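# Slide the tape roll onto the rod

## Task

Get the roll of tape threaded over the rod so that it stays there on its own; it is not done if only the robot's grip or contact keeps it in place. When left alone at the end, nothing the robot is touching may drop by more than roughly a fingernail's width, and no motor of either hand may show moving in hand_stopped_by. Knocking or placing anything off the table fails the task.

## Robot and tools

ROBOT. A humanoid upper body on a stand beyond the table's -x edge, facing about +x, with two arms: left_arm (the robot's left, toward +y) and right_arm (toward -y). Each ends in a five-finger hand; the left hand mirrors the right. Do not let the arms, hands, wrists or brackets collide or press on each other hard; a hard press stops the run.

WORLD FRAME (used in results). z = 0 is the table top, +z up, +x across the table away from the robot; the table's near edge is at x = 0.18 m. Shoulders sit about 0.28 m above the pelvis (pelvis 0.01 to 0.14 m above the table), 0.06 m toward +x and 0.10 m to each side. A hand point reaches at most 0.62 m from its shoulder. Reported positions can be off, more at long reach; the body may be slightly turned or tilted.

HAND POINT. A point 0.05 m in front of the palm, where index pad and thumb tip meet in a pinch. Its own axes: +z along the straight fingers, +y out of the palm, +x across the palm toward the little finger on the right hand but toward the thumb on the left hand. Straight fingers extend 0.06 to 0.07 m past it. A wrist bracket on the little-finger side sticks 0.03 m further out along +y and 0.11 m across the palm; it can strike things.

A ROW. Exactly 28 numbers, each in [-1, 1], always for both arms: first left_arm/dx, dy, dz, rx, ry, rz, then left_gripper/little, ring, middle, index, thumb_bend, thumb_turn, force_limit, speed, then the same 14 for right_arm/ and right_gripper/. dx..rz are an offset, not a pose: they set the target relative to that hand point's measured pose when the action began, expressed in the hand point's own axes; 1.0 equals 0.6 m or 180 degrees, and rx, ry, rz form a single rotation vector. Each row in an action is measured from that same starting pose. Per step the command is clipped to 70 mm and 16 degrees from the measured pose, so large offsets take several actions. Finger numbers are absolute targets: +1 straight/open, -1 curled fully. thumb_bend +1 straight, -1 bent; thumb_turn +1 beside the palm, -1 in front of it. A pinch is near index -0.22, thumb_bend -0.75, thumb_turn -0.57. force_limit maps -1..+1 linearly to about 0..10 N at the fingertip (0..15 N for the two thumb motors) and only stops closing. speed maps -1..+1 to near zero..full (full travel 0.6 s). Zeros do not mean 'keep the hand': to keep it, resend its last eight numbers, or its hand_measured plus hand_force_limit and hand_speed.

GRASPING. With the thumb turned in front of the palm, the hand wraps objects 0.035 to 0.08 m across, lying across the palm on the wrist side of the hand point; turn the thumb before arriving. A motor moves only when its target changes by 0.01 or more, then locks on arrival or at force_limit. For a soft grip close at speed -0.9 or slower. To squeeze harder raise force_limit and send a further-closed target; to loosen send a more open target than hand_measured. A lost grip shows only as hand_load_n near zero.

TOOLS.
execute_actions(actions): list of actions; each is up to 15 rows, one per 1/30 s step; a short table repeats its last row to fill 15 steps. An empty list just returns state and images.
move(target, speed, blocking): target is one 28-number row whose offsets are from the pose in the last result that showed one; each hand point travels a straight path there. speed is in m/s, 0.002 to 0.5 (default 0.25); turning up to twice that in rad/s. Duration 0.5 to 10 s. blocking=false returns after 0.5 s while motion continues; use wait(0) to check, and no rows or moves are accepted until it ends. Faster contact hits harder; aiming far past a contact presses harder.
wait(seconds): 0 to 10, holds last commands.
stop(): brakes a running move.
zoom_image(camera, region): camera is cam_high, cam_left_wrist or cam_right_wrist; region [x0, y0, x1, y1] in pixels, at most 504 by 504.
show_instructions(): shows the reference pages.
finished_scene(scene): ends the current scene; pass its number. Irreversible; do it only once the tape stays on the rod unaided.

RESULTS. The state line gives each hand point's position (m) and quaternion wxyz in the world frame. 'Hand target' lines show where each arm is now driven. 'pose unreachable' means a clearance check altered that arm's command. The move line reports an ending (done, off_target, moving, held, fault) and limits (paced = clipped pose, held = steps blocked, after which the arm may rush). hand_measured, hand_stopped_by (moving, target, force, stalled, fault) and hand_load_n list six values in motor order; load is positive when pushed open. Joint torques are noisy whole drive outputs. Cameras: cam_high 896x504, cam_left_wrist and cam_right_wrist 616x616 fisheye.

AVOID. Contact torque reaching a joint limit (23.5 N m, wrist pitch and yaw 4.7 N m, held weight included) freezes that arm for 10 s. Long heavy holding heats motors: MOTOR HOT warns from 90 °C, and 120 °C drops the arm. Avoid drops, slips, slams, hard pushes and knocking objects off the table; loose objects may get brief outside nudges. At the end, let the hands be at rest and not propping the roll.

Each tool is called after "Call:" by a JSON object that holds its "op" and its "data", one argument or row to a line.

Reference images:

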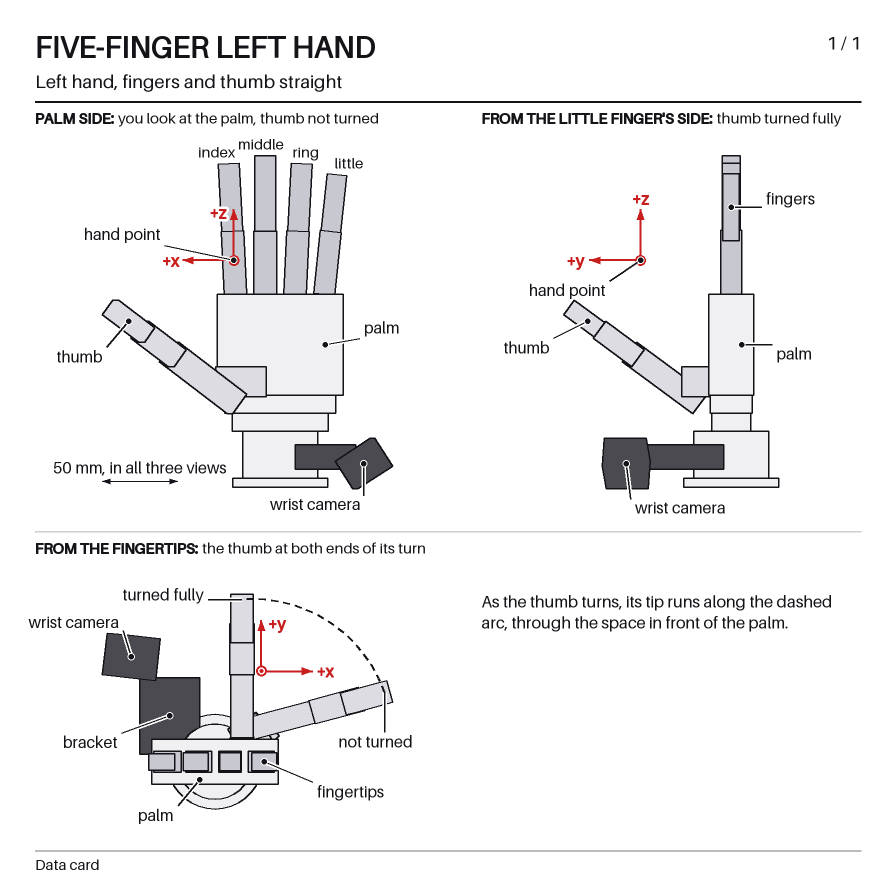

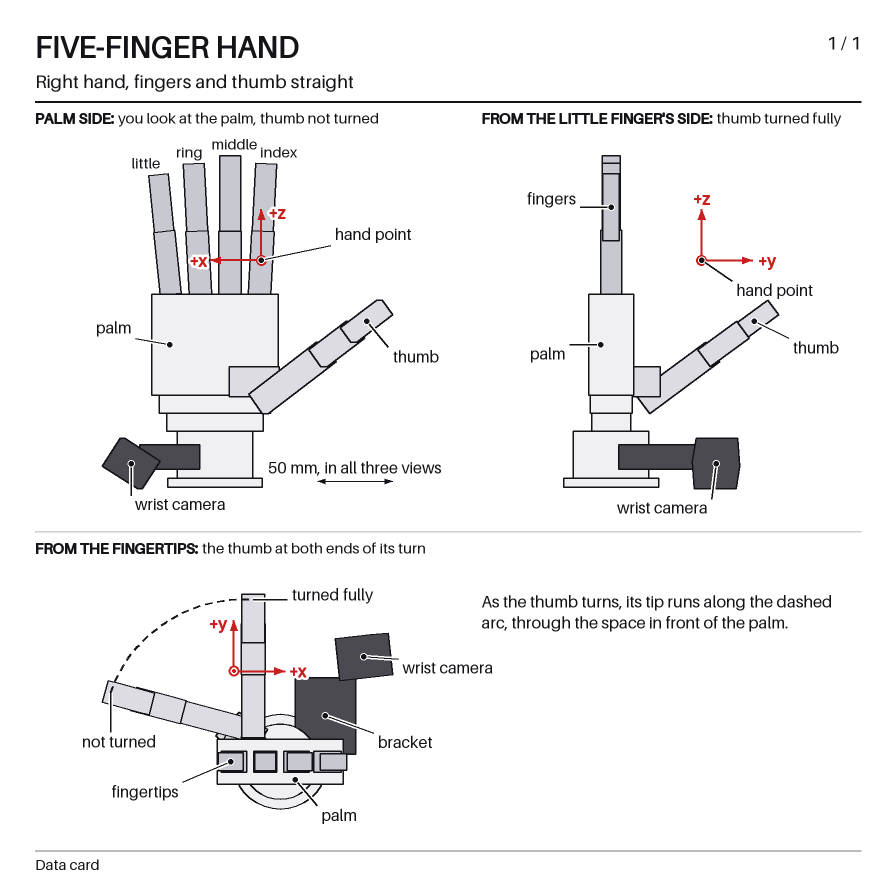

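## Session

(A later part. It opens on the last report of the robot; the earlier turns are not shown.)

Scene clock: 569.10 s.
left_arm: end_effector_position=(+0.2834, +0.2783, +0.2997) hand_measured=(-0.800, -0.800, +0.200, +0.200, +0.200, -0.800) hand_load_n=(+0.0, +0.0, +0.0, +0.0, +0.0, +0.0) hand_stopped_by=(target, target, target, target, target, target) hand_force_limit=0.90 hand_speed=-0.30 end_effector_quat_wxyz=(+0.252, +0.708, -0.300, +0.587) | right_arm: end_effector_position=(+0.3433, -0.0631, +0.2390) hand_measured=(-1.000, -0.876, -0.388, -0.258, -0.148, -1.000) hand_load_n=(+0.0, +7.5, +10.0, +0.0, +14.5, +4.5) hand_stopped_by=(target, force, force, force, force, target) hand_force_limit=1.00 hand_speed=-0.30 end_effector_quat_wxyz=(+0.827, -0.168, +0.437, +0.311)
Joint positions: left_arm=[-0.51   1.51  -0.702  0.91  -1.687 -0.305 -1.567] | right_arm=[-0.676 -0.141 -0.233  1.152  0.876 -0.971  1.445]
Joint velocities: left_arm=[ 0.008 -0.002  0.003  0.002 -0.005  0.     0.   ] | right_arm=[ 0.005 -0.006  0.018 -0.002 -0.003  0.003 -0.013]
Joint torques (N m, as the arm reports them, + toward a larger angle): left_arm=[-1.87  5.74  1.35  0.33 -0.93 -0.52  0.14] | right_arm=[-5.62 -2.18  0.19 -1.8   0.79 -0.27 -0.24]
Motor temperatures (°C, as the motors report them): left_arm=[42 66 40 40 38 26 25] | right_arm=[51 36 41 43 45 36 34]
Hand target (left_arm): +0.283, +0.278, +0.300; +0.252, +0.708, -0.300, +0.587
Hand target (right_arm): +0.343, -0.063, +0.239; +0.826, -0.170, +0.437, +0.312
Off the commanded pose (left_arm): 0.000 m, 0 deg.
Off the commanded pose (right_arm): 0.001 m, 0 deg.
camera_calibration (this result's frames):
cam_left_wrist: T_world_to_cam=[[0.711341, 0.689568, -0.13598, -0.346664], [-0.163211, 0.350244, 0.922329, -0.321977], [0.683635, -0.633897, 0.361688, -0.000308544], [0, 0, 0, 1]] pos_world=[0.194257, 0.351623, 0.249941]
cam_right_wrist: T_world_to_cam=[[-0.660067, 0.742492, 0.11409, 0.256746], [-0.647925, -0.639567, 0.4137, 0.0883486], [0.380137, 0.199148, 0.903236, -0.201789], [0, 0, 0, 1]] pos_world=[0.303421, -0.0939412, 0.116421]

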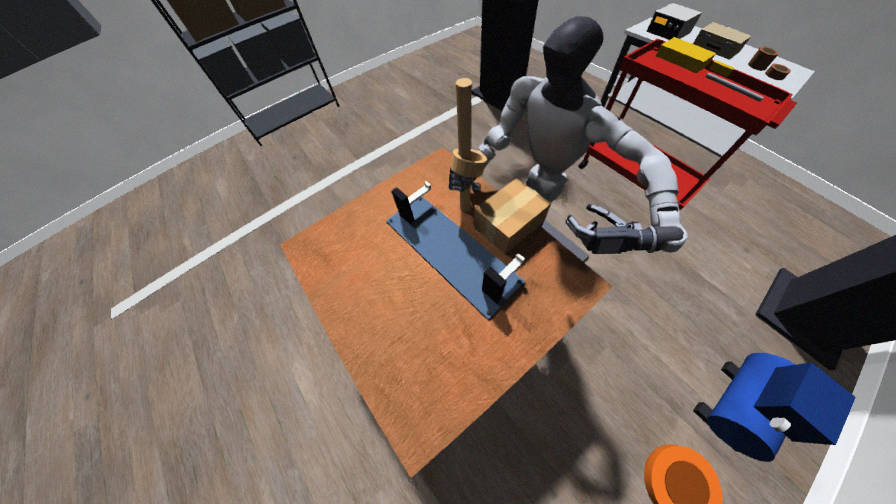

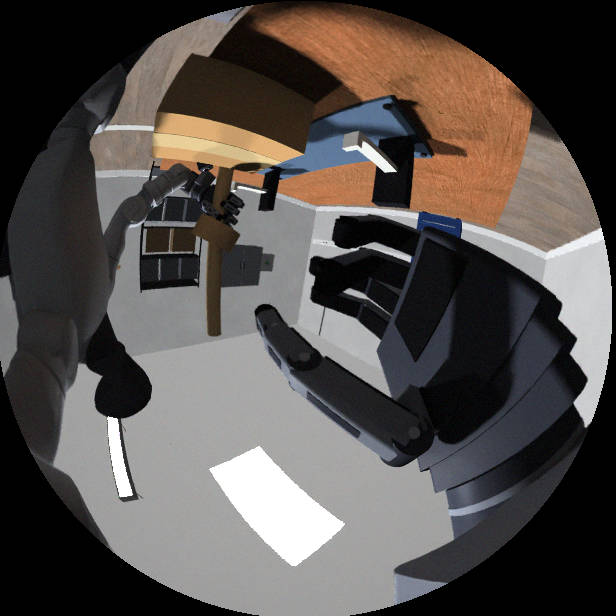

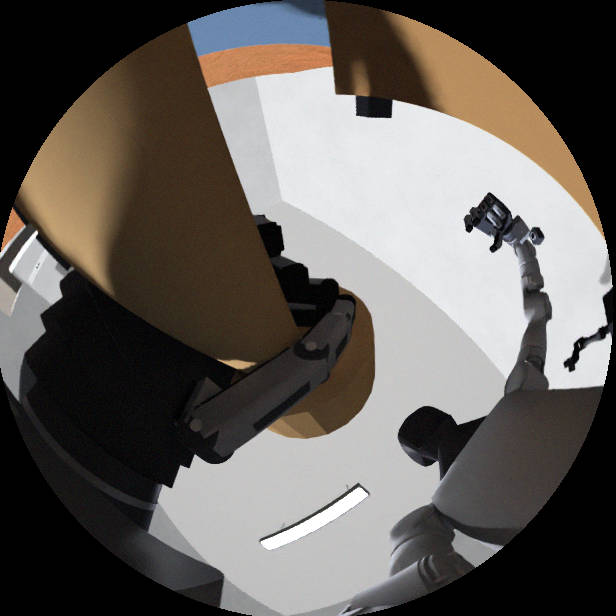

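Call:
{"op": "move", "data": {
  "target": [0,0,0,0,0,0,-0.8,-0.8,0.2,0.2,0.2,-0.8,0.9,-0.3, 0.008,-0.077,0.1,0.118,0.18,-0.48,-1,-1,-1,-1,-1,-1,1,-0.3],
  "speed": 0.08
}}

Call:
{"op": "zoom_image", "data": {
  "camera": "cam_high",
  "region": [360, 100, 620, 320]
}}

Scene clock: 595.73 s.
left_arm: end_effector_position=(+0.2834, +0.2783, +0.2997) hand_measured=(-0.800, -0.800, +0.200, +0.200, +0.200, -0.800) hand_load_n=(+0.0, +0.0, +0.0, +0.0, +0.0, +0.0) hand_stopped_by=(target, target, target, target, target, target) hand_force_limit=0.90 hand_speed=-0.30 end_effector_quat_wxyz=(+0.252, +0.708, -0.300, +0.587) | right_arm: end_effector_position=(+0.4151, -0.0780, +0.2607) hand_measured=(-1.000, -0.876, -0.388, -0.258, -0.148, -1.000) hand_load_n=(+0.0, +7.5, +10.0, +0.0, +14.5, +4.5) hand_stopped_by=(target, force, force, force, force, target) hand_force_limit=1.00 hand_speed=-0.30 end_effector_quat_wxyz=(+0.680, -0.344, +0.467, -0.449)
Joint positions: left_arm=[-0.51   1.51  -0.702  0.91  -1.687 -0.305 -1.567] | right_arm=[-0.197  0.019 -0.039 -0.47  -1.236  0.022  0.106]
Joint velocities: left_arm=[ 0.005 -0.003 -0.003 -0.011  0.005  0.     0.   ] | right_arm=[ 0.012 -0.006  0.002  0.002 -0.009  0.002  0.   ]
Joint torques (N m, as the arm reports them, + toward a larger angle): left_arm=[-1.87  5.74  1.33  0.33 -0.93 -0.52  0.15] | right_arm=[-5.85 -0.58  0.77 -4.31  0.87 -0.43 -2.06]
Motor temperatures (°C, as the motors report them): left_arm=[42 67 40 40 38 26 25] | right_arm=[53 35 39 46 45 31 36]
Hand target (left_arm): +0.283, +0.278, +0.300; +0.252, +0.708, -0.300, +0.587
Hand target (right_arm): +0.415, -0.077, +0.266; +0.684, -0.339, +0.462, -0.452
Off the commanded pose (left_arm): 0.000 m, 0 deg.
Off the commanded pose (right_arm): 0.017 m, 3 deg.
move: off_target (right_arm; path cut at 10 s)
camera_calibration (this result's frames):
cam_left_wrist: T_world_to_cam=[[0.71134, 0.689568, -0.13598, -0.346664], [-0.163212, 0.350244, 0.922329, -0.321976], [0.683635, -0.633897, 0.361688, -0.000308717], [0, 0, 0, 1]] pos_world=[0.194257, 0.351623, 0.249941]
cam_right_wrist: T_world_to_cam=[[0.331603, 0.455262, -0.826302, 0.123782], [-0.642897, 0.750054, 0.155252, 0.289997], [0.690452, 0.479745, 0.541406, -0.258281], [0, 0, 0, 1]] pos_world=[0.323722, -0.149957, 0.197094]

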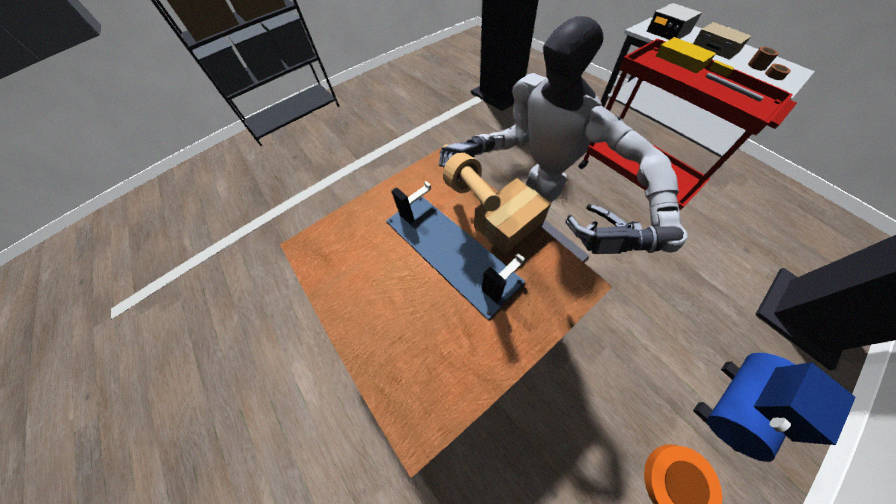

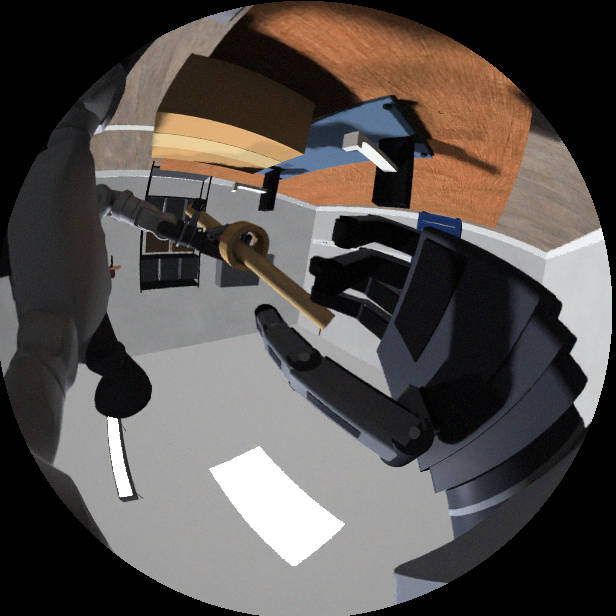

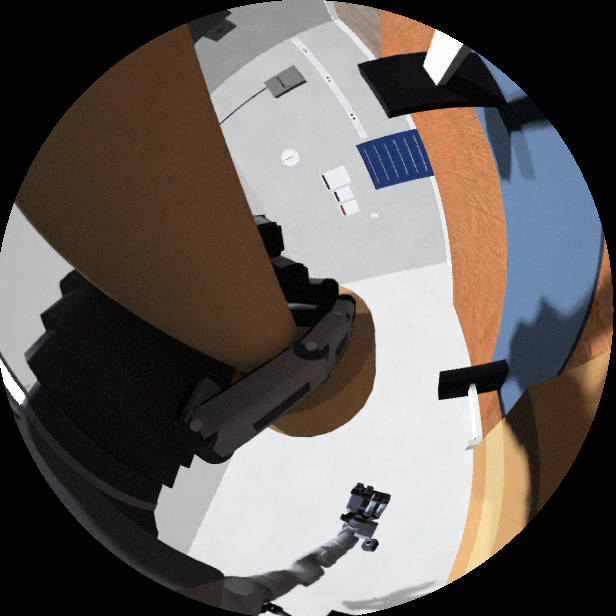

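Region (360, 100, 620, 320) of cam_high's 896x504 image, scaled by 1.938, with more detail than that image has; it fills the top 426 rows of this view, and the rest is white.

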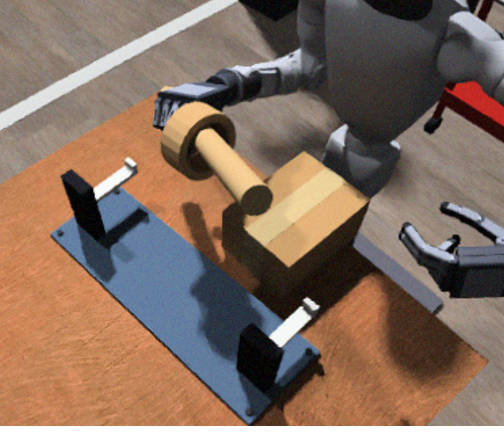

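Call:
{"op": "move", "data": {
  "target": [0,0,0,0,0,0,-0.8,-0.8,0.2,0.2,0.2,-0.8,0.9,-0.3, -0.04,0.065,0.03,0.132,-0.151,-0.07,-1,-1,-1,-1,-1,-1,1,-0.3],
  "speed": 0.06
}}

Call:
{"op": "zoom_image", "data": {
  "camera": "cam_high",
  "region": [360, 100, 620, 320]
}}

Scene clock: 610.77 s.
left_arm: end_effector_position=(+0.2834, +0.2783, +0.2997) hand_measured=(-0.800, -0.800, +0.200, +0.200, +0.200, -0.800) hand_load_n=(+0.0, +0.0, +0.0, +0.0, +0.0, +0.0) hand_stopped_by=(target, target, target, target, target, target) hand_force_limit=0.90 hand_speed=-0.30 end_effector_quat_wxyz=(+0.252, +0.708, -0.300, +0.587) | right_arm: end_effector_position=(+0.4409, -0.0330, +0.2397) hand_measured=(-1.000, -0.876, -0.388, -0.258, -0.148, -1.000) hand_load_n=(+0.0, +8.5, +10.0, -0.5, +15.0, +3.5) hand_stopped_by=(target, force, force, force, force, target) hand_force_limit=1.00 hand_speed=-0.30 end_effector_quat_wxyz=(+0.773, -0.343, +0.151, -0.511)
Joint positions: left_arm=[-0.51   1.51  -0.702  0.91  -1.687 -0.305 -1.567] | right_arm=[-0.587 -0.238  0.046  0.561 -1.508 -0.317 -1.071]
Joint velocities: left_arm=[ 0.008  0.002 -0.002  0.006  0.     0.     0.   ] | right_arm=[ 0.     0.     0.015  0.012 -0.008  0.    -0.005]
Joint torques (N m, as the arm reports them, + toward a larger angle): left_arm=[-1.87  5.74  1.34  0.32 -0.93 -0.51  0.14] | right_arm=[-7.9  -1.97 -1.05 -2.8   1.27  0.22 -1.77]
Motor temperatures (°C, as the motors report them): left_arm=[42 68 40 40 38 26 25] | right_arm=[54 35 39 48 45 29 40]
Hand target (left_arm): +0.283, +0.278, +0.300; +0.252, +0.708, -0.300, +0.587
Hand target (right_arm): +0.441, -0.032, +0.243; +0.775, -0.341, +0.146, -0.512
Off the commanded pose (left_arm): 0.000 m, 0 deg.
Off the commanded pose (right_arm): 0.008 m, 0 deg.
move: off_target (right_arm)
camera_calibration (this result's frames):
cam_left_wrist: T_world_to_cam=[[0.711341, 0.689568, -0.13598, -0.346664], [-0.163212, 0.350244, 0.922329, -0.321977], [0.683635, -0.633897, 0.361688, -0.000308779], [0, 0, 0, 1]] pos_world=[0.194257, 0.351623, 0.249941]
cam_right_wrist: T_world_to_cam=[[0.675952, 0.355242, -0.645671, -0.121033], [-0.708284, 0.555136, -0.436071, 0.440194], [0.203525, 0.752082, 0.626858, -0.0831412], [0, 0, 0, 1]] pos_world=[0.410516, -0.138843, 0.165926]

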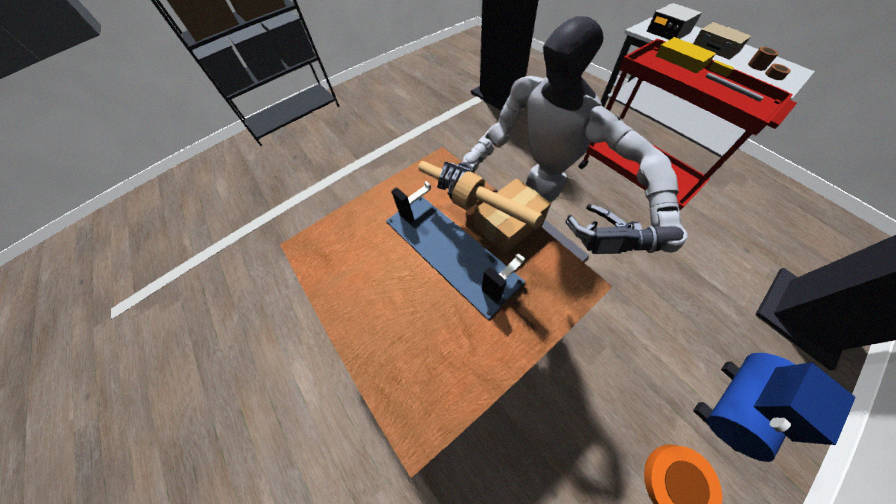

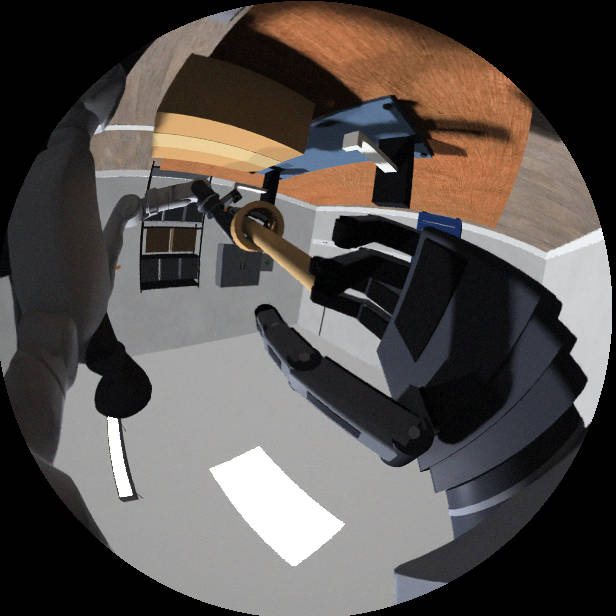

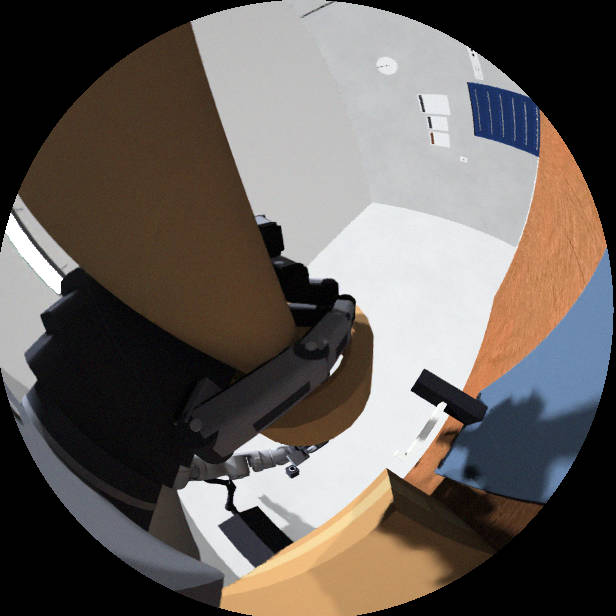

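Region (360, 100, 620, 320) of cam_high's 896x504 image, scaled by 1.938, with more detail than that image has; it fills the top 426 rows of this view, and the rest is white.

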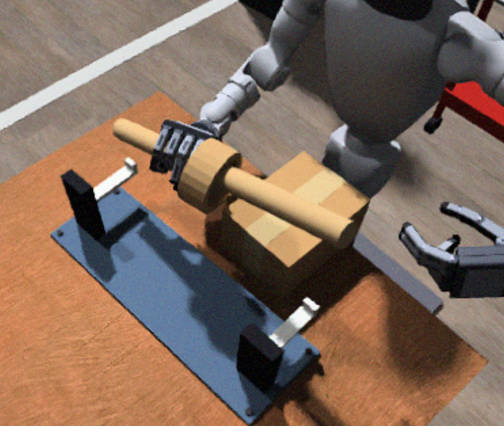

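Call:
{"op": "move", "data": {
  "target": [0,0,0,0,0,0,-0.8,-0.8,0.2,0.2,0.2,-0.8,0.9,-0.3, 0.01,0.103,-0.043,0,0,0,-1,-1,-1,-1,-1,-1,1,-0.3],
  "speed": 0.04
}}

Call:
{"op": "zoom_image", "data": {
  "camera": "cam_high",
  "region": [360, 100, 620, 320]
}}

Scene clock: 627.97 s.
left_arm: end_effector_position=(+0.2834, +0.2783, +0.2997) hand_measured=(-0.800, -0.800, +0.200, +0.200, +0.200, -0.800) hand_load_n=(+0.0, +0.0, +0.0, +0.0, +0.0, +0.0) hand_stopped_by=(target, target, target, target, target, target) hand_force_limit=0.90 hand_speed=-0.30 end_effector_quat_wxyz=(+0.252, +0.708, -0.300, +0.587) | right_arm: end_effector_position=(+0.4680, -0.0262, +0.1747) hand_measured=(-1.000, -0.876, -0.388, -0.258, -0.148, -1.000) hand_load_n=(+0.0, +8.5, +10.0, +0.0, +15.0, +3.5) hand_stopped_by=(target, force, force, force, force, target) hand_force_limit=1.00 hand_speed=-0.30 end_effector_quat_wxyz=(+0.741, -0.390, +0.187, -0.514)
Joint positions: left_arm=[-0.51   1.51  -0.702  0.91  -1.687 -0.305 -1.567] | right_arm=[-0.95  -0.17   0.081  1.428 -1.609 -0.219 -1.458]
Joint velocities: left_arm=[ 0.002  0.    -0.017 -0.003  0.002  0.     0.   ] | right_arm=[ 0.003  0.    -0.029 -0.003  0.003  0.     0.008]
Joint torques (N m, as the arm reports them, + toward a larger angle): left_arm=[-1.89  5.73  1.33  0.34 -0.91 -0.51  0.14] | right_arm=[-9.63 -2.   -0.96 -3.22  0.69  0.17 -1.67]
Motor temperatures (°C, as the motors report them): left_arm=[42 68 40 40 38 26 25] | right_arm=[59 35 38 47 45 28 41]
Hand target (left_arm): +0.283, +0.278, +0.300; +0.252, +0.708, -0.300, +0.587
Hand target (right_arm): +0.468, -0.025, +0.177; +0.743, -0.386, +0.186, -0.514
Off the commanded pose (left_arm): 0.000 m, 0 deg.
Off the commanded pose (right_arm): 0.009 m, 8 deg.
move: off_target (right_arm)
camera_calibration (this result's frames):
cam_left_wrist: T_world_to_cam=[[0.711341, 0.689568, -0.13598, -0.346664], [-0.163211, 0.350244, 0.922329, -0.321977], [0.683635, -0.633897, 0.361688, -0.000308556], [0, 0, 0, 1]] pos_world=[0.194257, 0.351623, 0.249941]
cam_right_wrist: T_world_to_cam=[[0.613782, 0.284492, -0.736434, -0.140668], [-0.728231, 0.564255, -0.388967, 0.428695], [0.304879, 0.775036, 0.553506, -0.0870171], [0, 0, 0, 1]] pos_world=[0.425058, -0.134433, 0.11132]

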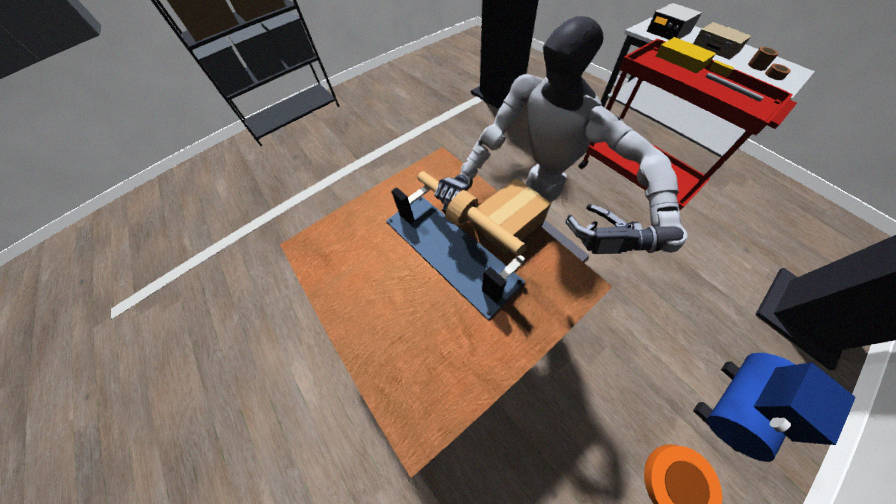

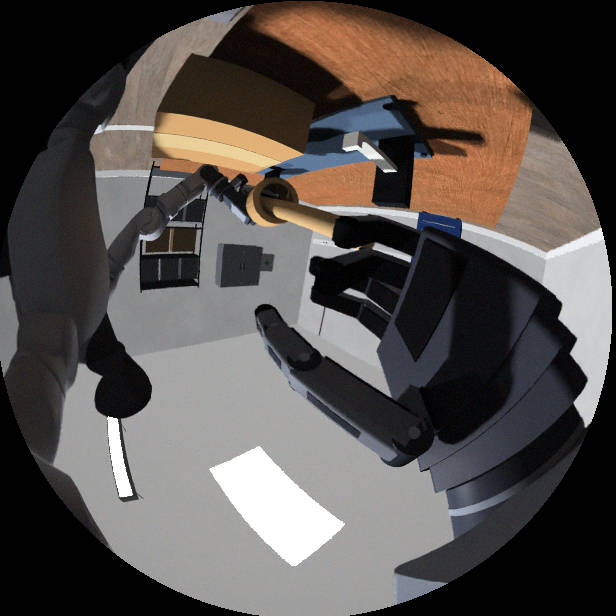

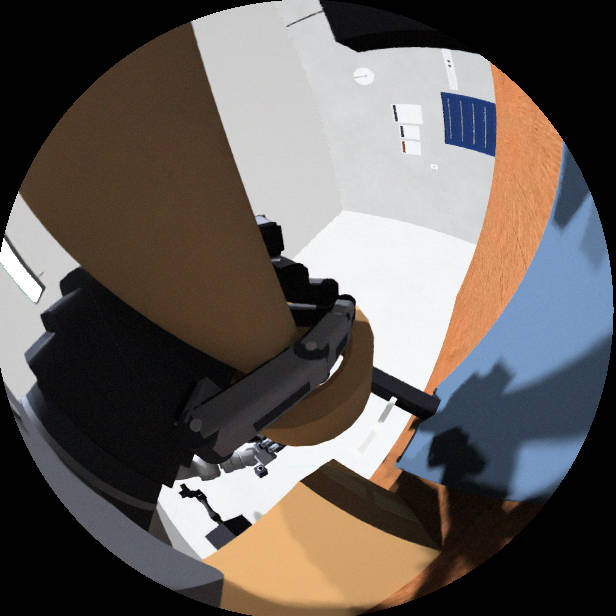

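Region (360, 100, 620, 320) of cam_high's 896x504 image, scaled by 1.938, with more detail than that image has; it fills the top 426 rows of this view, and the rest is white.

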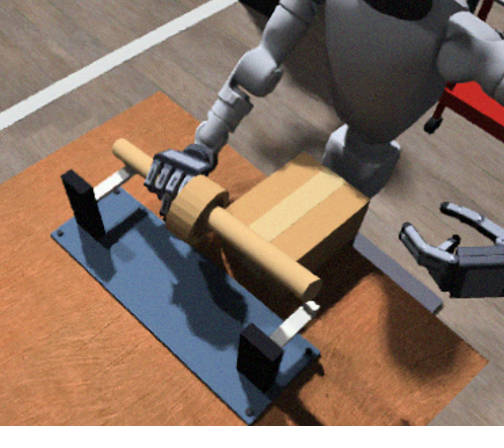

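Call:
{"op": "move", "data": {
  "target": [0,0,0,0,0,0,-0.8,-0.8,0.2,0.2,0.2,-0.8,0.9,-0.3, -0.063,0.055,0,0,0,0,-1,-1,-1,-1,-1,-1,1,-0.3],
  "speed": 0.02
}}

Call:
{"op": "zoom_image", "data": {
  "camera": "cam_high",
  "region": [360, 100, 620, 320]
}}

Scene clock: 637.30 s.
left_arm: end_effector_position=(+0.2834, +0.2783, +0.2997) hand_measured=(-0.800, -0.800, +0.200, +0.200, +0.200, -0.800) hand_load_n=(+0.0, +0.0, +0.0, +0.0, +0.0, +0.0) hand_stopped_by=(target, target, target, target, target, target) hand_force_limit=0.90 hand_speed=-0.30 end_effector_quat_wxyz=(+0.252, +0.708, -0.300, +0.587) | right_arm: end_effector_position=(+0.4762, -0.0016, +0.1407) hand_measured=(-1.000, -0.876, -0.388, -0.258, -0.148, -1.000) hand_load_n=(+0.0, +8.5, +9.5, -0.5, +15.5, +3.0) hand_stopped_by=(target, force, force, force, force, target) hand_force_limit=1.00 hand_speed=-0.30 end_effector_quat_wxyz=(+0.690, -0.444, +0.214, -0.530)
Joint positions: left_arm=[-0.51   1.51  -0.702  0.91  -1.687 -0.305 -1.567] | right_arm=[-0.943 -0.057  0.072  1.426 -1.632 -0.03  -1.305]
Joint velocities: left_arm=[-0.002  0.003  0.003  0.009  0.009  0.     0.   ] | right_arm=[-0.003  0.    -0.015 -0.003 -0.014  0.     0.005]
Joint torques (N m, as the arm reports them, + toward a larger angle): left_arm=[-1.87  5.75  1.34  0.32 -0.92 -0.51  0.14] | right_arm=[-8.33  0.44 -0.49 -2.36  0.66 -1.01 -1.37]
Motor temperatures (°C, as the motors report them): left_arm=[42 69 40 40 38 26 25] | right_arm=[62 35 38 47 45 28 40]
Hand target (left_arm): +0.283, +0.278, +0.300; +0.252, +0.708, -0.300, +0.587
Hand target (right_arm): +0.472, +0.012, +0.145; +0.706, -0.433, +0.221, -0.515
Off the commanded pose (left_arm): 0.000 m, 0 deg.
Off the commanded pose (right_arm): 0.016 m, 9 deg.
move: off_target (right_arm)
camera_calibration (this result's frames):
cam_left_wrist: T_world_to_cam=[[0.711341, 0.689568, -0.13598, -0.346664], [-0.163212, 0.350244, 0.922329, -0.321976], [0.683635, -0.633897, 0.361688, -0.000308803], [0, 0, 0, 1]] pos_world=[0.194257, 0.351623, 0.249941]
cam_right_wrist: T_world_to_cam=[[0.550512, 0.161287, -0.819099, -0.136112], [-0.722352, 0.583888, -0.370517, 0.402197], [0.418503, 0.795652, 0.437943, -0.127589], [0, 0, 0, 1]] pos_world=[0.418855, -0.111368, 0.0934086]

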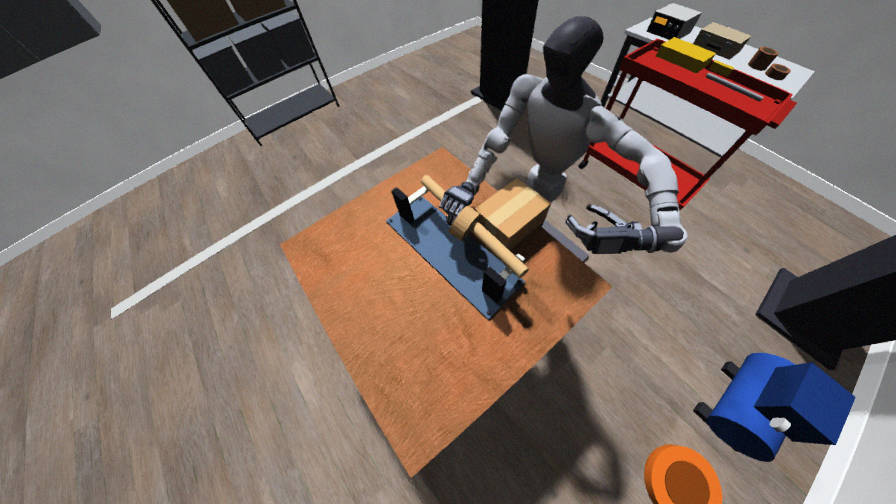

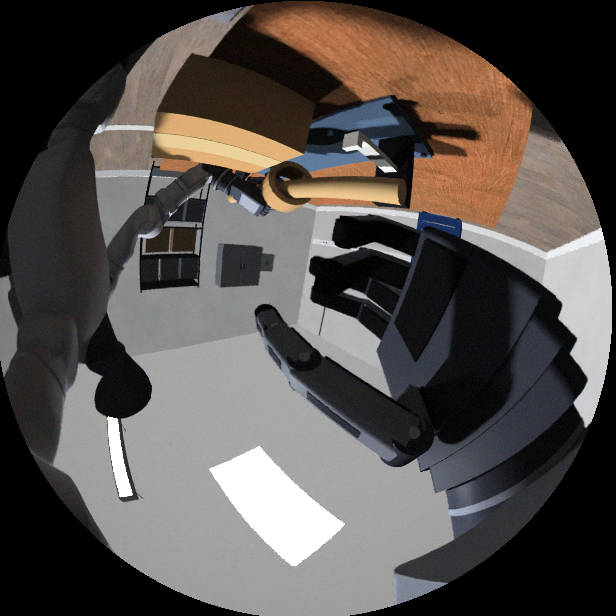

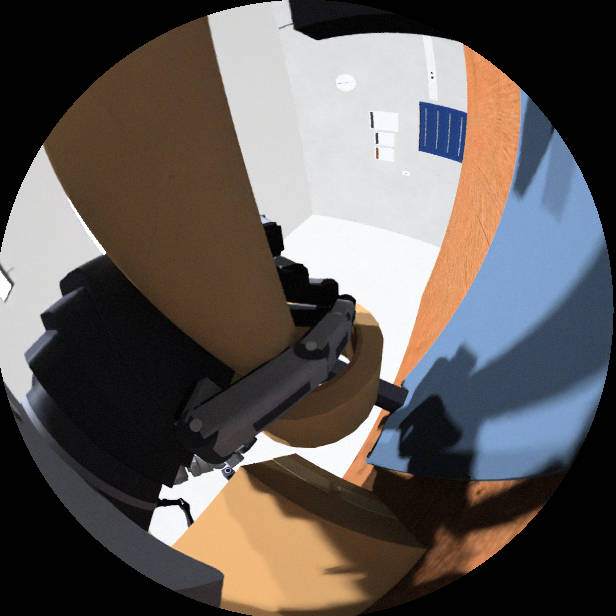

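Region (360, 100, 620, 320) of cam_high's 896x504 image, scaled by 1.938, with more detail than that image has; it fills the top 426 rows of this view, and the rest is white.

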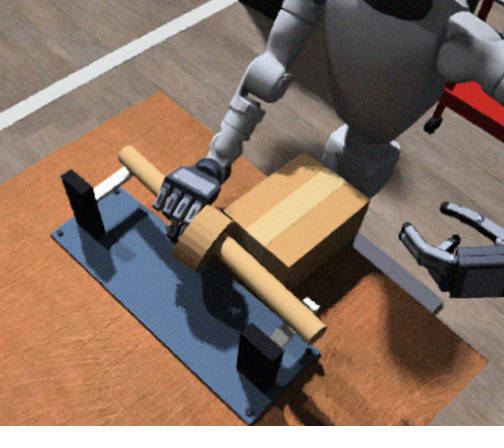

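Call:
{"op": "move", "data": {
  "target": [0,0,0,0,0,0,-0.8,-0.8,0.2,0.2,0.2,-0.8,0.9,-0.3, 0.0,0.032,0,0,0,0,-1,-1,-1,-1,-1,-1,1,-0.3],
  "speed": 0.01
}}

Call:
{"op": "zoom_image", "data": {
  "camera": "cam_high",
  "region": [380, 150, 560, 300]
}}

Scene clock: 644.63 s.
left_arm: end_effector_position=(+0.2834, +0.2783, +0.2997) hand_measured=(-0.800, -0.800, +0.200, +0.200, +0.200, -0.800) hand_load_n=(+0.0, +0.0, +0.0, +0.0, +0.0, +0.0) hand_stopped_by=(target, target, target, target, target, target) hand_force_limit=0.90 hand_speed=-0.30 end_effector_quat_wxyz=(+0.252, +0.708, -0.300, +0.587) | right_arm: end_effector_position=(+0.4854, -0.0025, +0.1203) hand_measured=(-1.000, -0.876, -0.388, -0.258, -0.148, -1.000) hand_load_n=(+0.0, +8.5, +9.5, -0.5, +15.5, +3.5) hand_stopped_by=(target, force, force, force, force, target) hand_force_limit=1.00 hand_speed=-0.30 end_effector_quat_wxyz=(+0.653, -0.489, +0.234, -0.529)
Joint positions: left_arm=[-0.51   1.51  -0.702  0.91  -1.687 -0.305 -1.567] | right_arm=[-0.953 -0.042  0.021  1.424 -1.701  0.011 -1.178]
Joint velocities: left_arm=[ 0.003  0.005  0.009  0.    -0.017  0.     0.   ] | right_arm=[ 0.008  0.008 -0.025  0.005 -0.046  0.     0.005]
Joint torques (N m, as the arm reports them, + toward a larger angle): left_arm=[-1.86  5.73  1.35  0.32 -0.91 -0.52  0.14] | right_arm=[-8.1  -0.76 -0.87 -1.94  0.86 -0.21 -1.47]
Motor temperatures (°C, as the motors report them): left_arm=[42 69 40 40 38 27 25] | right_arm=[62 35 38 46 45 29 39]
Hand target (left_arm): +0.283, +0.278, +0.300; +0.252, +0.708, -0.300, +0.587
Hand target (right_arm): +0.486, -0.001, +0.125; +0.659, -0.478, +0.240, -0.528
Off the commanded pose (left_arm): 0.000 m, 0 deg.
Off the commanded pose (right_arm): 0.005 m, 7 deg.
move: off_target (right_arm)
camera_calibration (this result's frames):
cam_left_wrist: T_world_to_cam=[[0.711341, 0.689568, -0.13598, -0.346664], [-0.163211, 0.350244, 0.922329, -0.321977], [0.683635, -0.633897, 0.361688, -0.000308497], [0, 0, 0, 1]] pos_world=[0.194257, 0.351623, 0.249941]
cam_right_wrist: T_world_to_cam=[[0.478325, 0.0803672, -0.874498, -0.116231], [-0.733924, 0.583419, -0.347818, 0.4047], [0.482245, 0.808185, 0.338047, -0.140667], [0, 0, 0, 1]] pos_world=[0.420451, -0.113084, 0.0866705]

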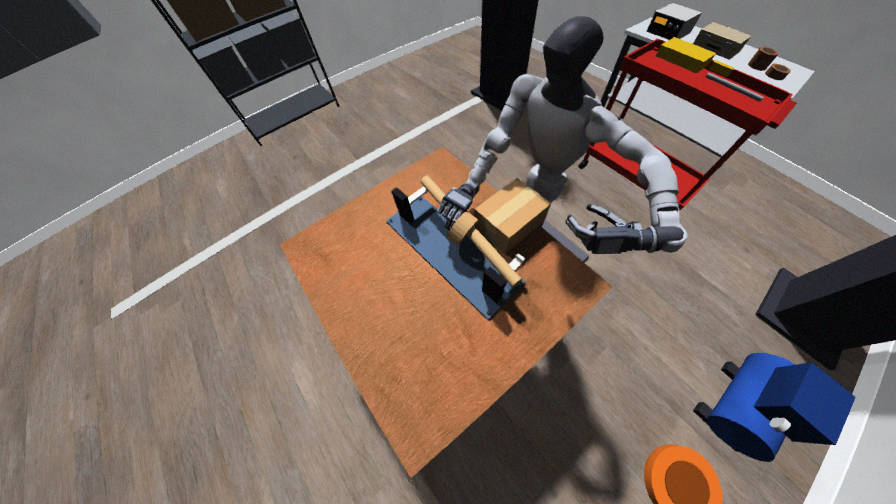

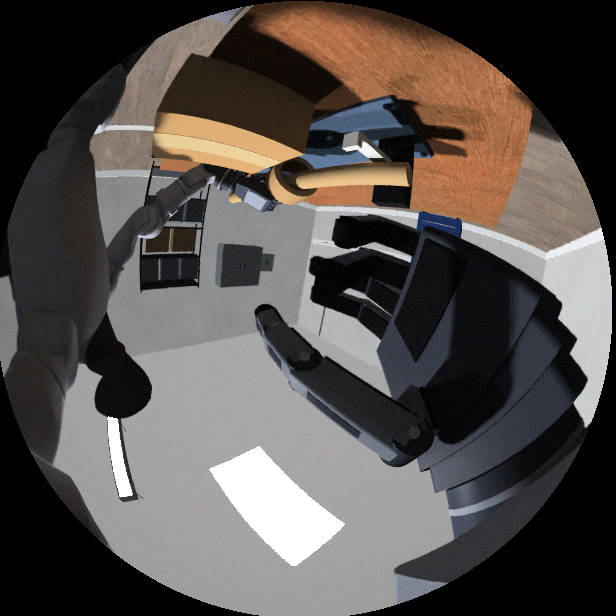

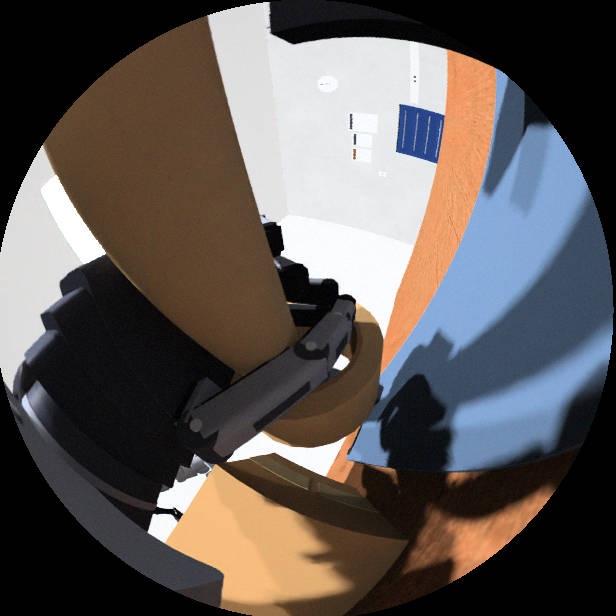

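Region (380, 150, 560, 300) of cam_high's 896x504 image, scaled by 2.800, with more detail than that image has.

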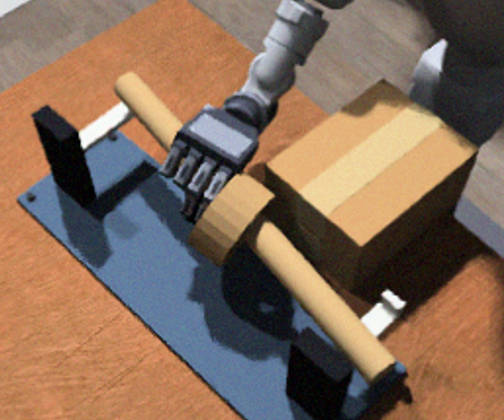

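Call:
{"op": "move", "data": {
  "target": [0,0,0,0,0,0,-0.8,-0.8,0.2,0.2,0.2,-0.8,0.9,-0.3, 0.012,0.02,0.02,0,0,0,-1,-1,-1,-1,-1,-1,1,-0.3],
  "speed": 0.01
}}

Call:
{"op": "zoom_image", "data": {
  "camera": "cam_high",
  "region": [380, 150, 560, 300]
}}

Scene clock: 651.40 s.
left_arm: end_effector_position=(+0.2834, +0.2783, +0.2997) hand_measured=(-0.800, -0.800, +0.200, +0.200, +0.200, -0.800) hand_load_n=(+0.0, +0.0, +0.0, +0.0, +0.0, +0.0) hand_stopped_by=(target, target, target, target, target, target) hand_force_limit=0.90 hand_speed=-0.30 end_effector_quat_wxyz=(+0.252, +0.708, -0.300, +0.587) | right_arm: end_effector_position=(+0.4978, +0.0020, +0.1169) hand_measured=(-1.000, -0.876, -0.388, -0.258, -0.148, -1.000) hand_load_n=(+1.0, +12.5, +10.0, +0.0, +15.0, +3.0) hand_stopped_by=(target, force, force, force, force, target) hand_force_limit=1.00 hand_speed=-0.30 end_effector_quat_wxyz=(+0.637, -0.510, +0.260, -0.516)
Joint positions: left_arm=[-0.51   1.51  -0.702  0.91  -1.687 -0.305 -1.567] | right_arm=[-0.997 -0.033 -0.009  1.425 -1.709 -0.001 -1.058]
Joint velocities: left_arm=[-0.006 -0.005  0.021  0.009  0.002  0.     0.   ] | right_arm=[-0.005  0.002  0.006  0.009 -0.015  0.     0.002]
Joint torques (N m, as the arm reports them, + toward a larger angle): left_arm=[-1.87  5.75  1.34  0.33 -0.93 -0.51  0.14] | right_arm=[-8.12 -2.22  0.17 -1.79  0.27  1.74 -0.1 ]
Motor temperatures (°C, as the motors report them): left_arm=[42 69 40 40 38 27 25] | right_arm=[63 35 38 46 45 29 38]
Hand target (left_arm): +0.283, +0.278, +0.300; +0.252, +0.708, -0.300, +0.587
Hand target (right_arm): +0.502, -0.005, +0.117; +0.625, -0.517, +0.256, -0.527
Off the commanded pose (left_arm): 0.000 m, 0 deg.
Off the commanded pose (right_arm): 0.009 m, 5 deg.
move: off_target (right_arm)
camera_calibration (this result's frames):
cam_left_wrist: T_world_to_cam=[[0.711341, 0.689568, -0.13598, -0.346664], [-0.163212, 0.350244, 0.922329, -0.321977], [0.683635, -0.633897, 0.361688, -0.000308697], [0, 0, 0, 1]] pos_world=[0.194257, 0.351623, 0.249941]
cam_right_wrist: T_world_to_cam=[[0.409581, 0.0659901, -0.909884, -0.0871802], [-0.750181, 0.591898, -0.294763, 0.41188], [0.519107, 0.803307, 0.291935, -0.162109], [0, 0, 0, 1]] pos_world=[0.428844, -0.107814, 0.0894087]

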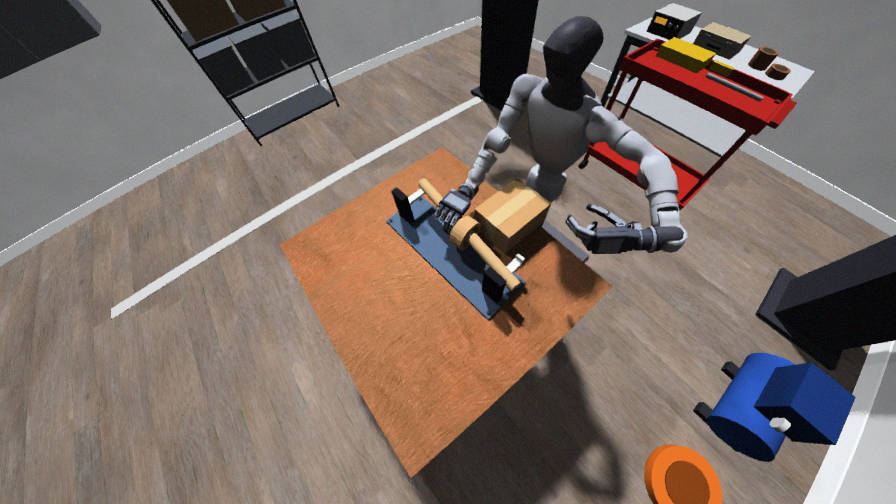

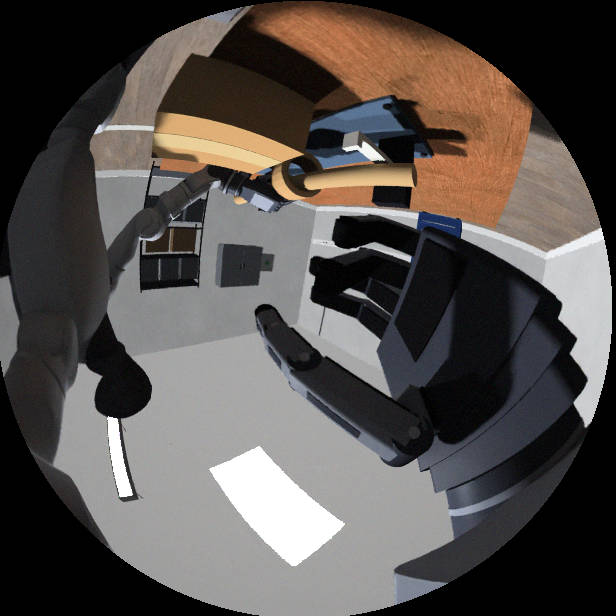

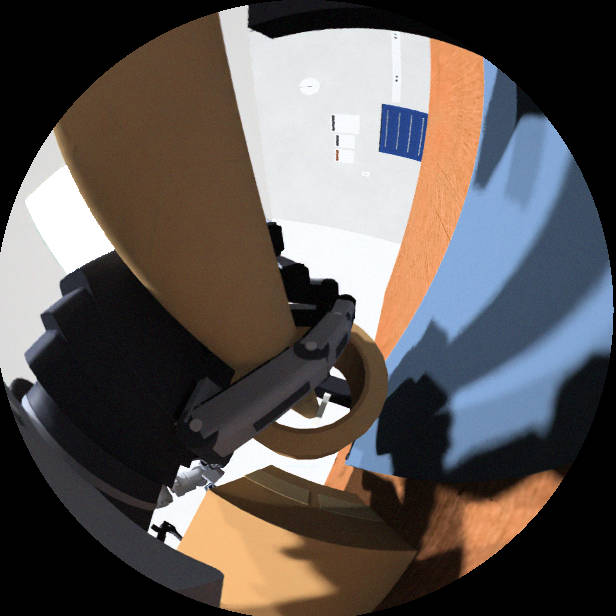

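Region (380, 150, 560, 300) of cam_high's 896x504 image, scaled by 2.800, with more detail than that image has.

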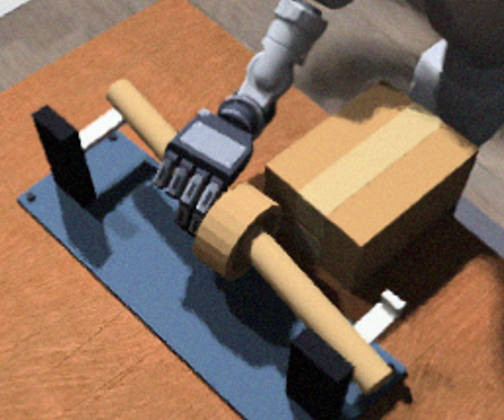

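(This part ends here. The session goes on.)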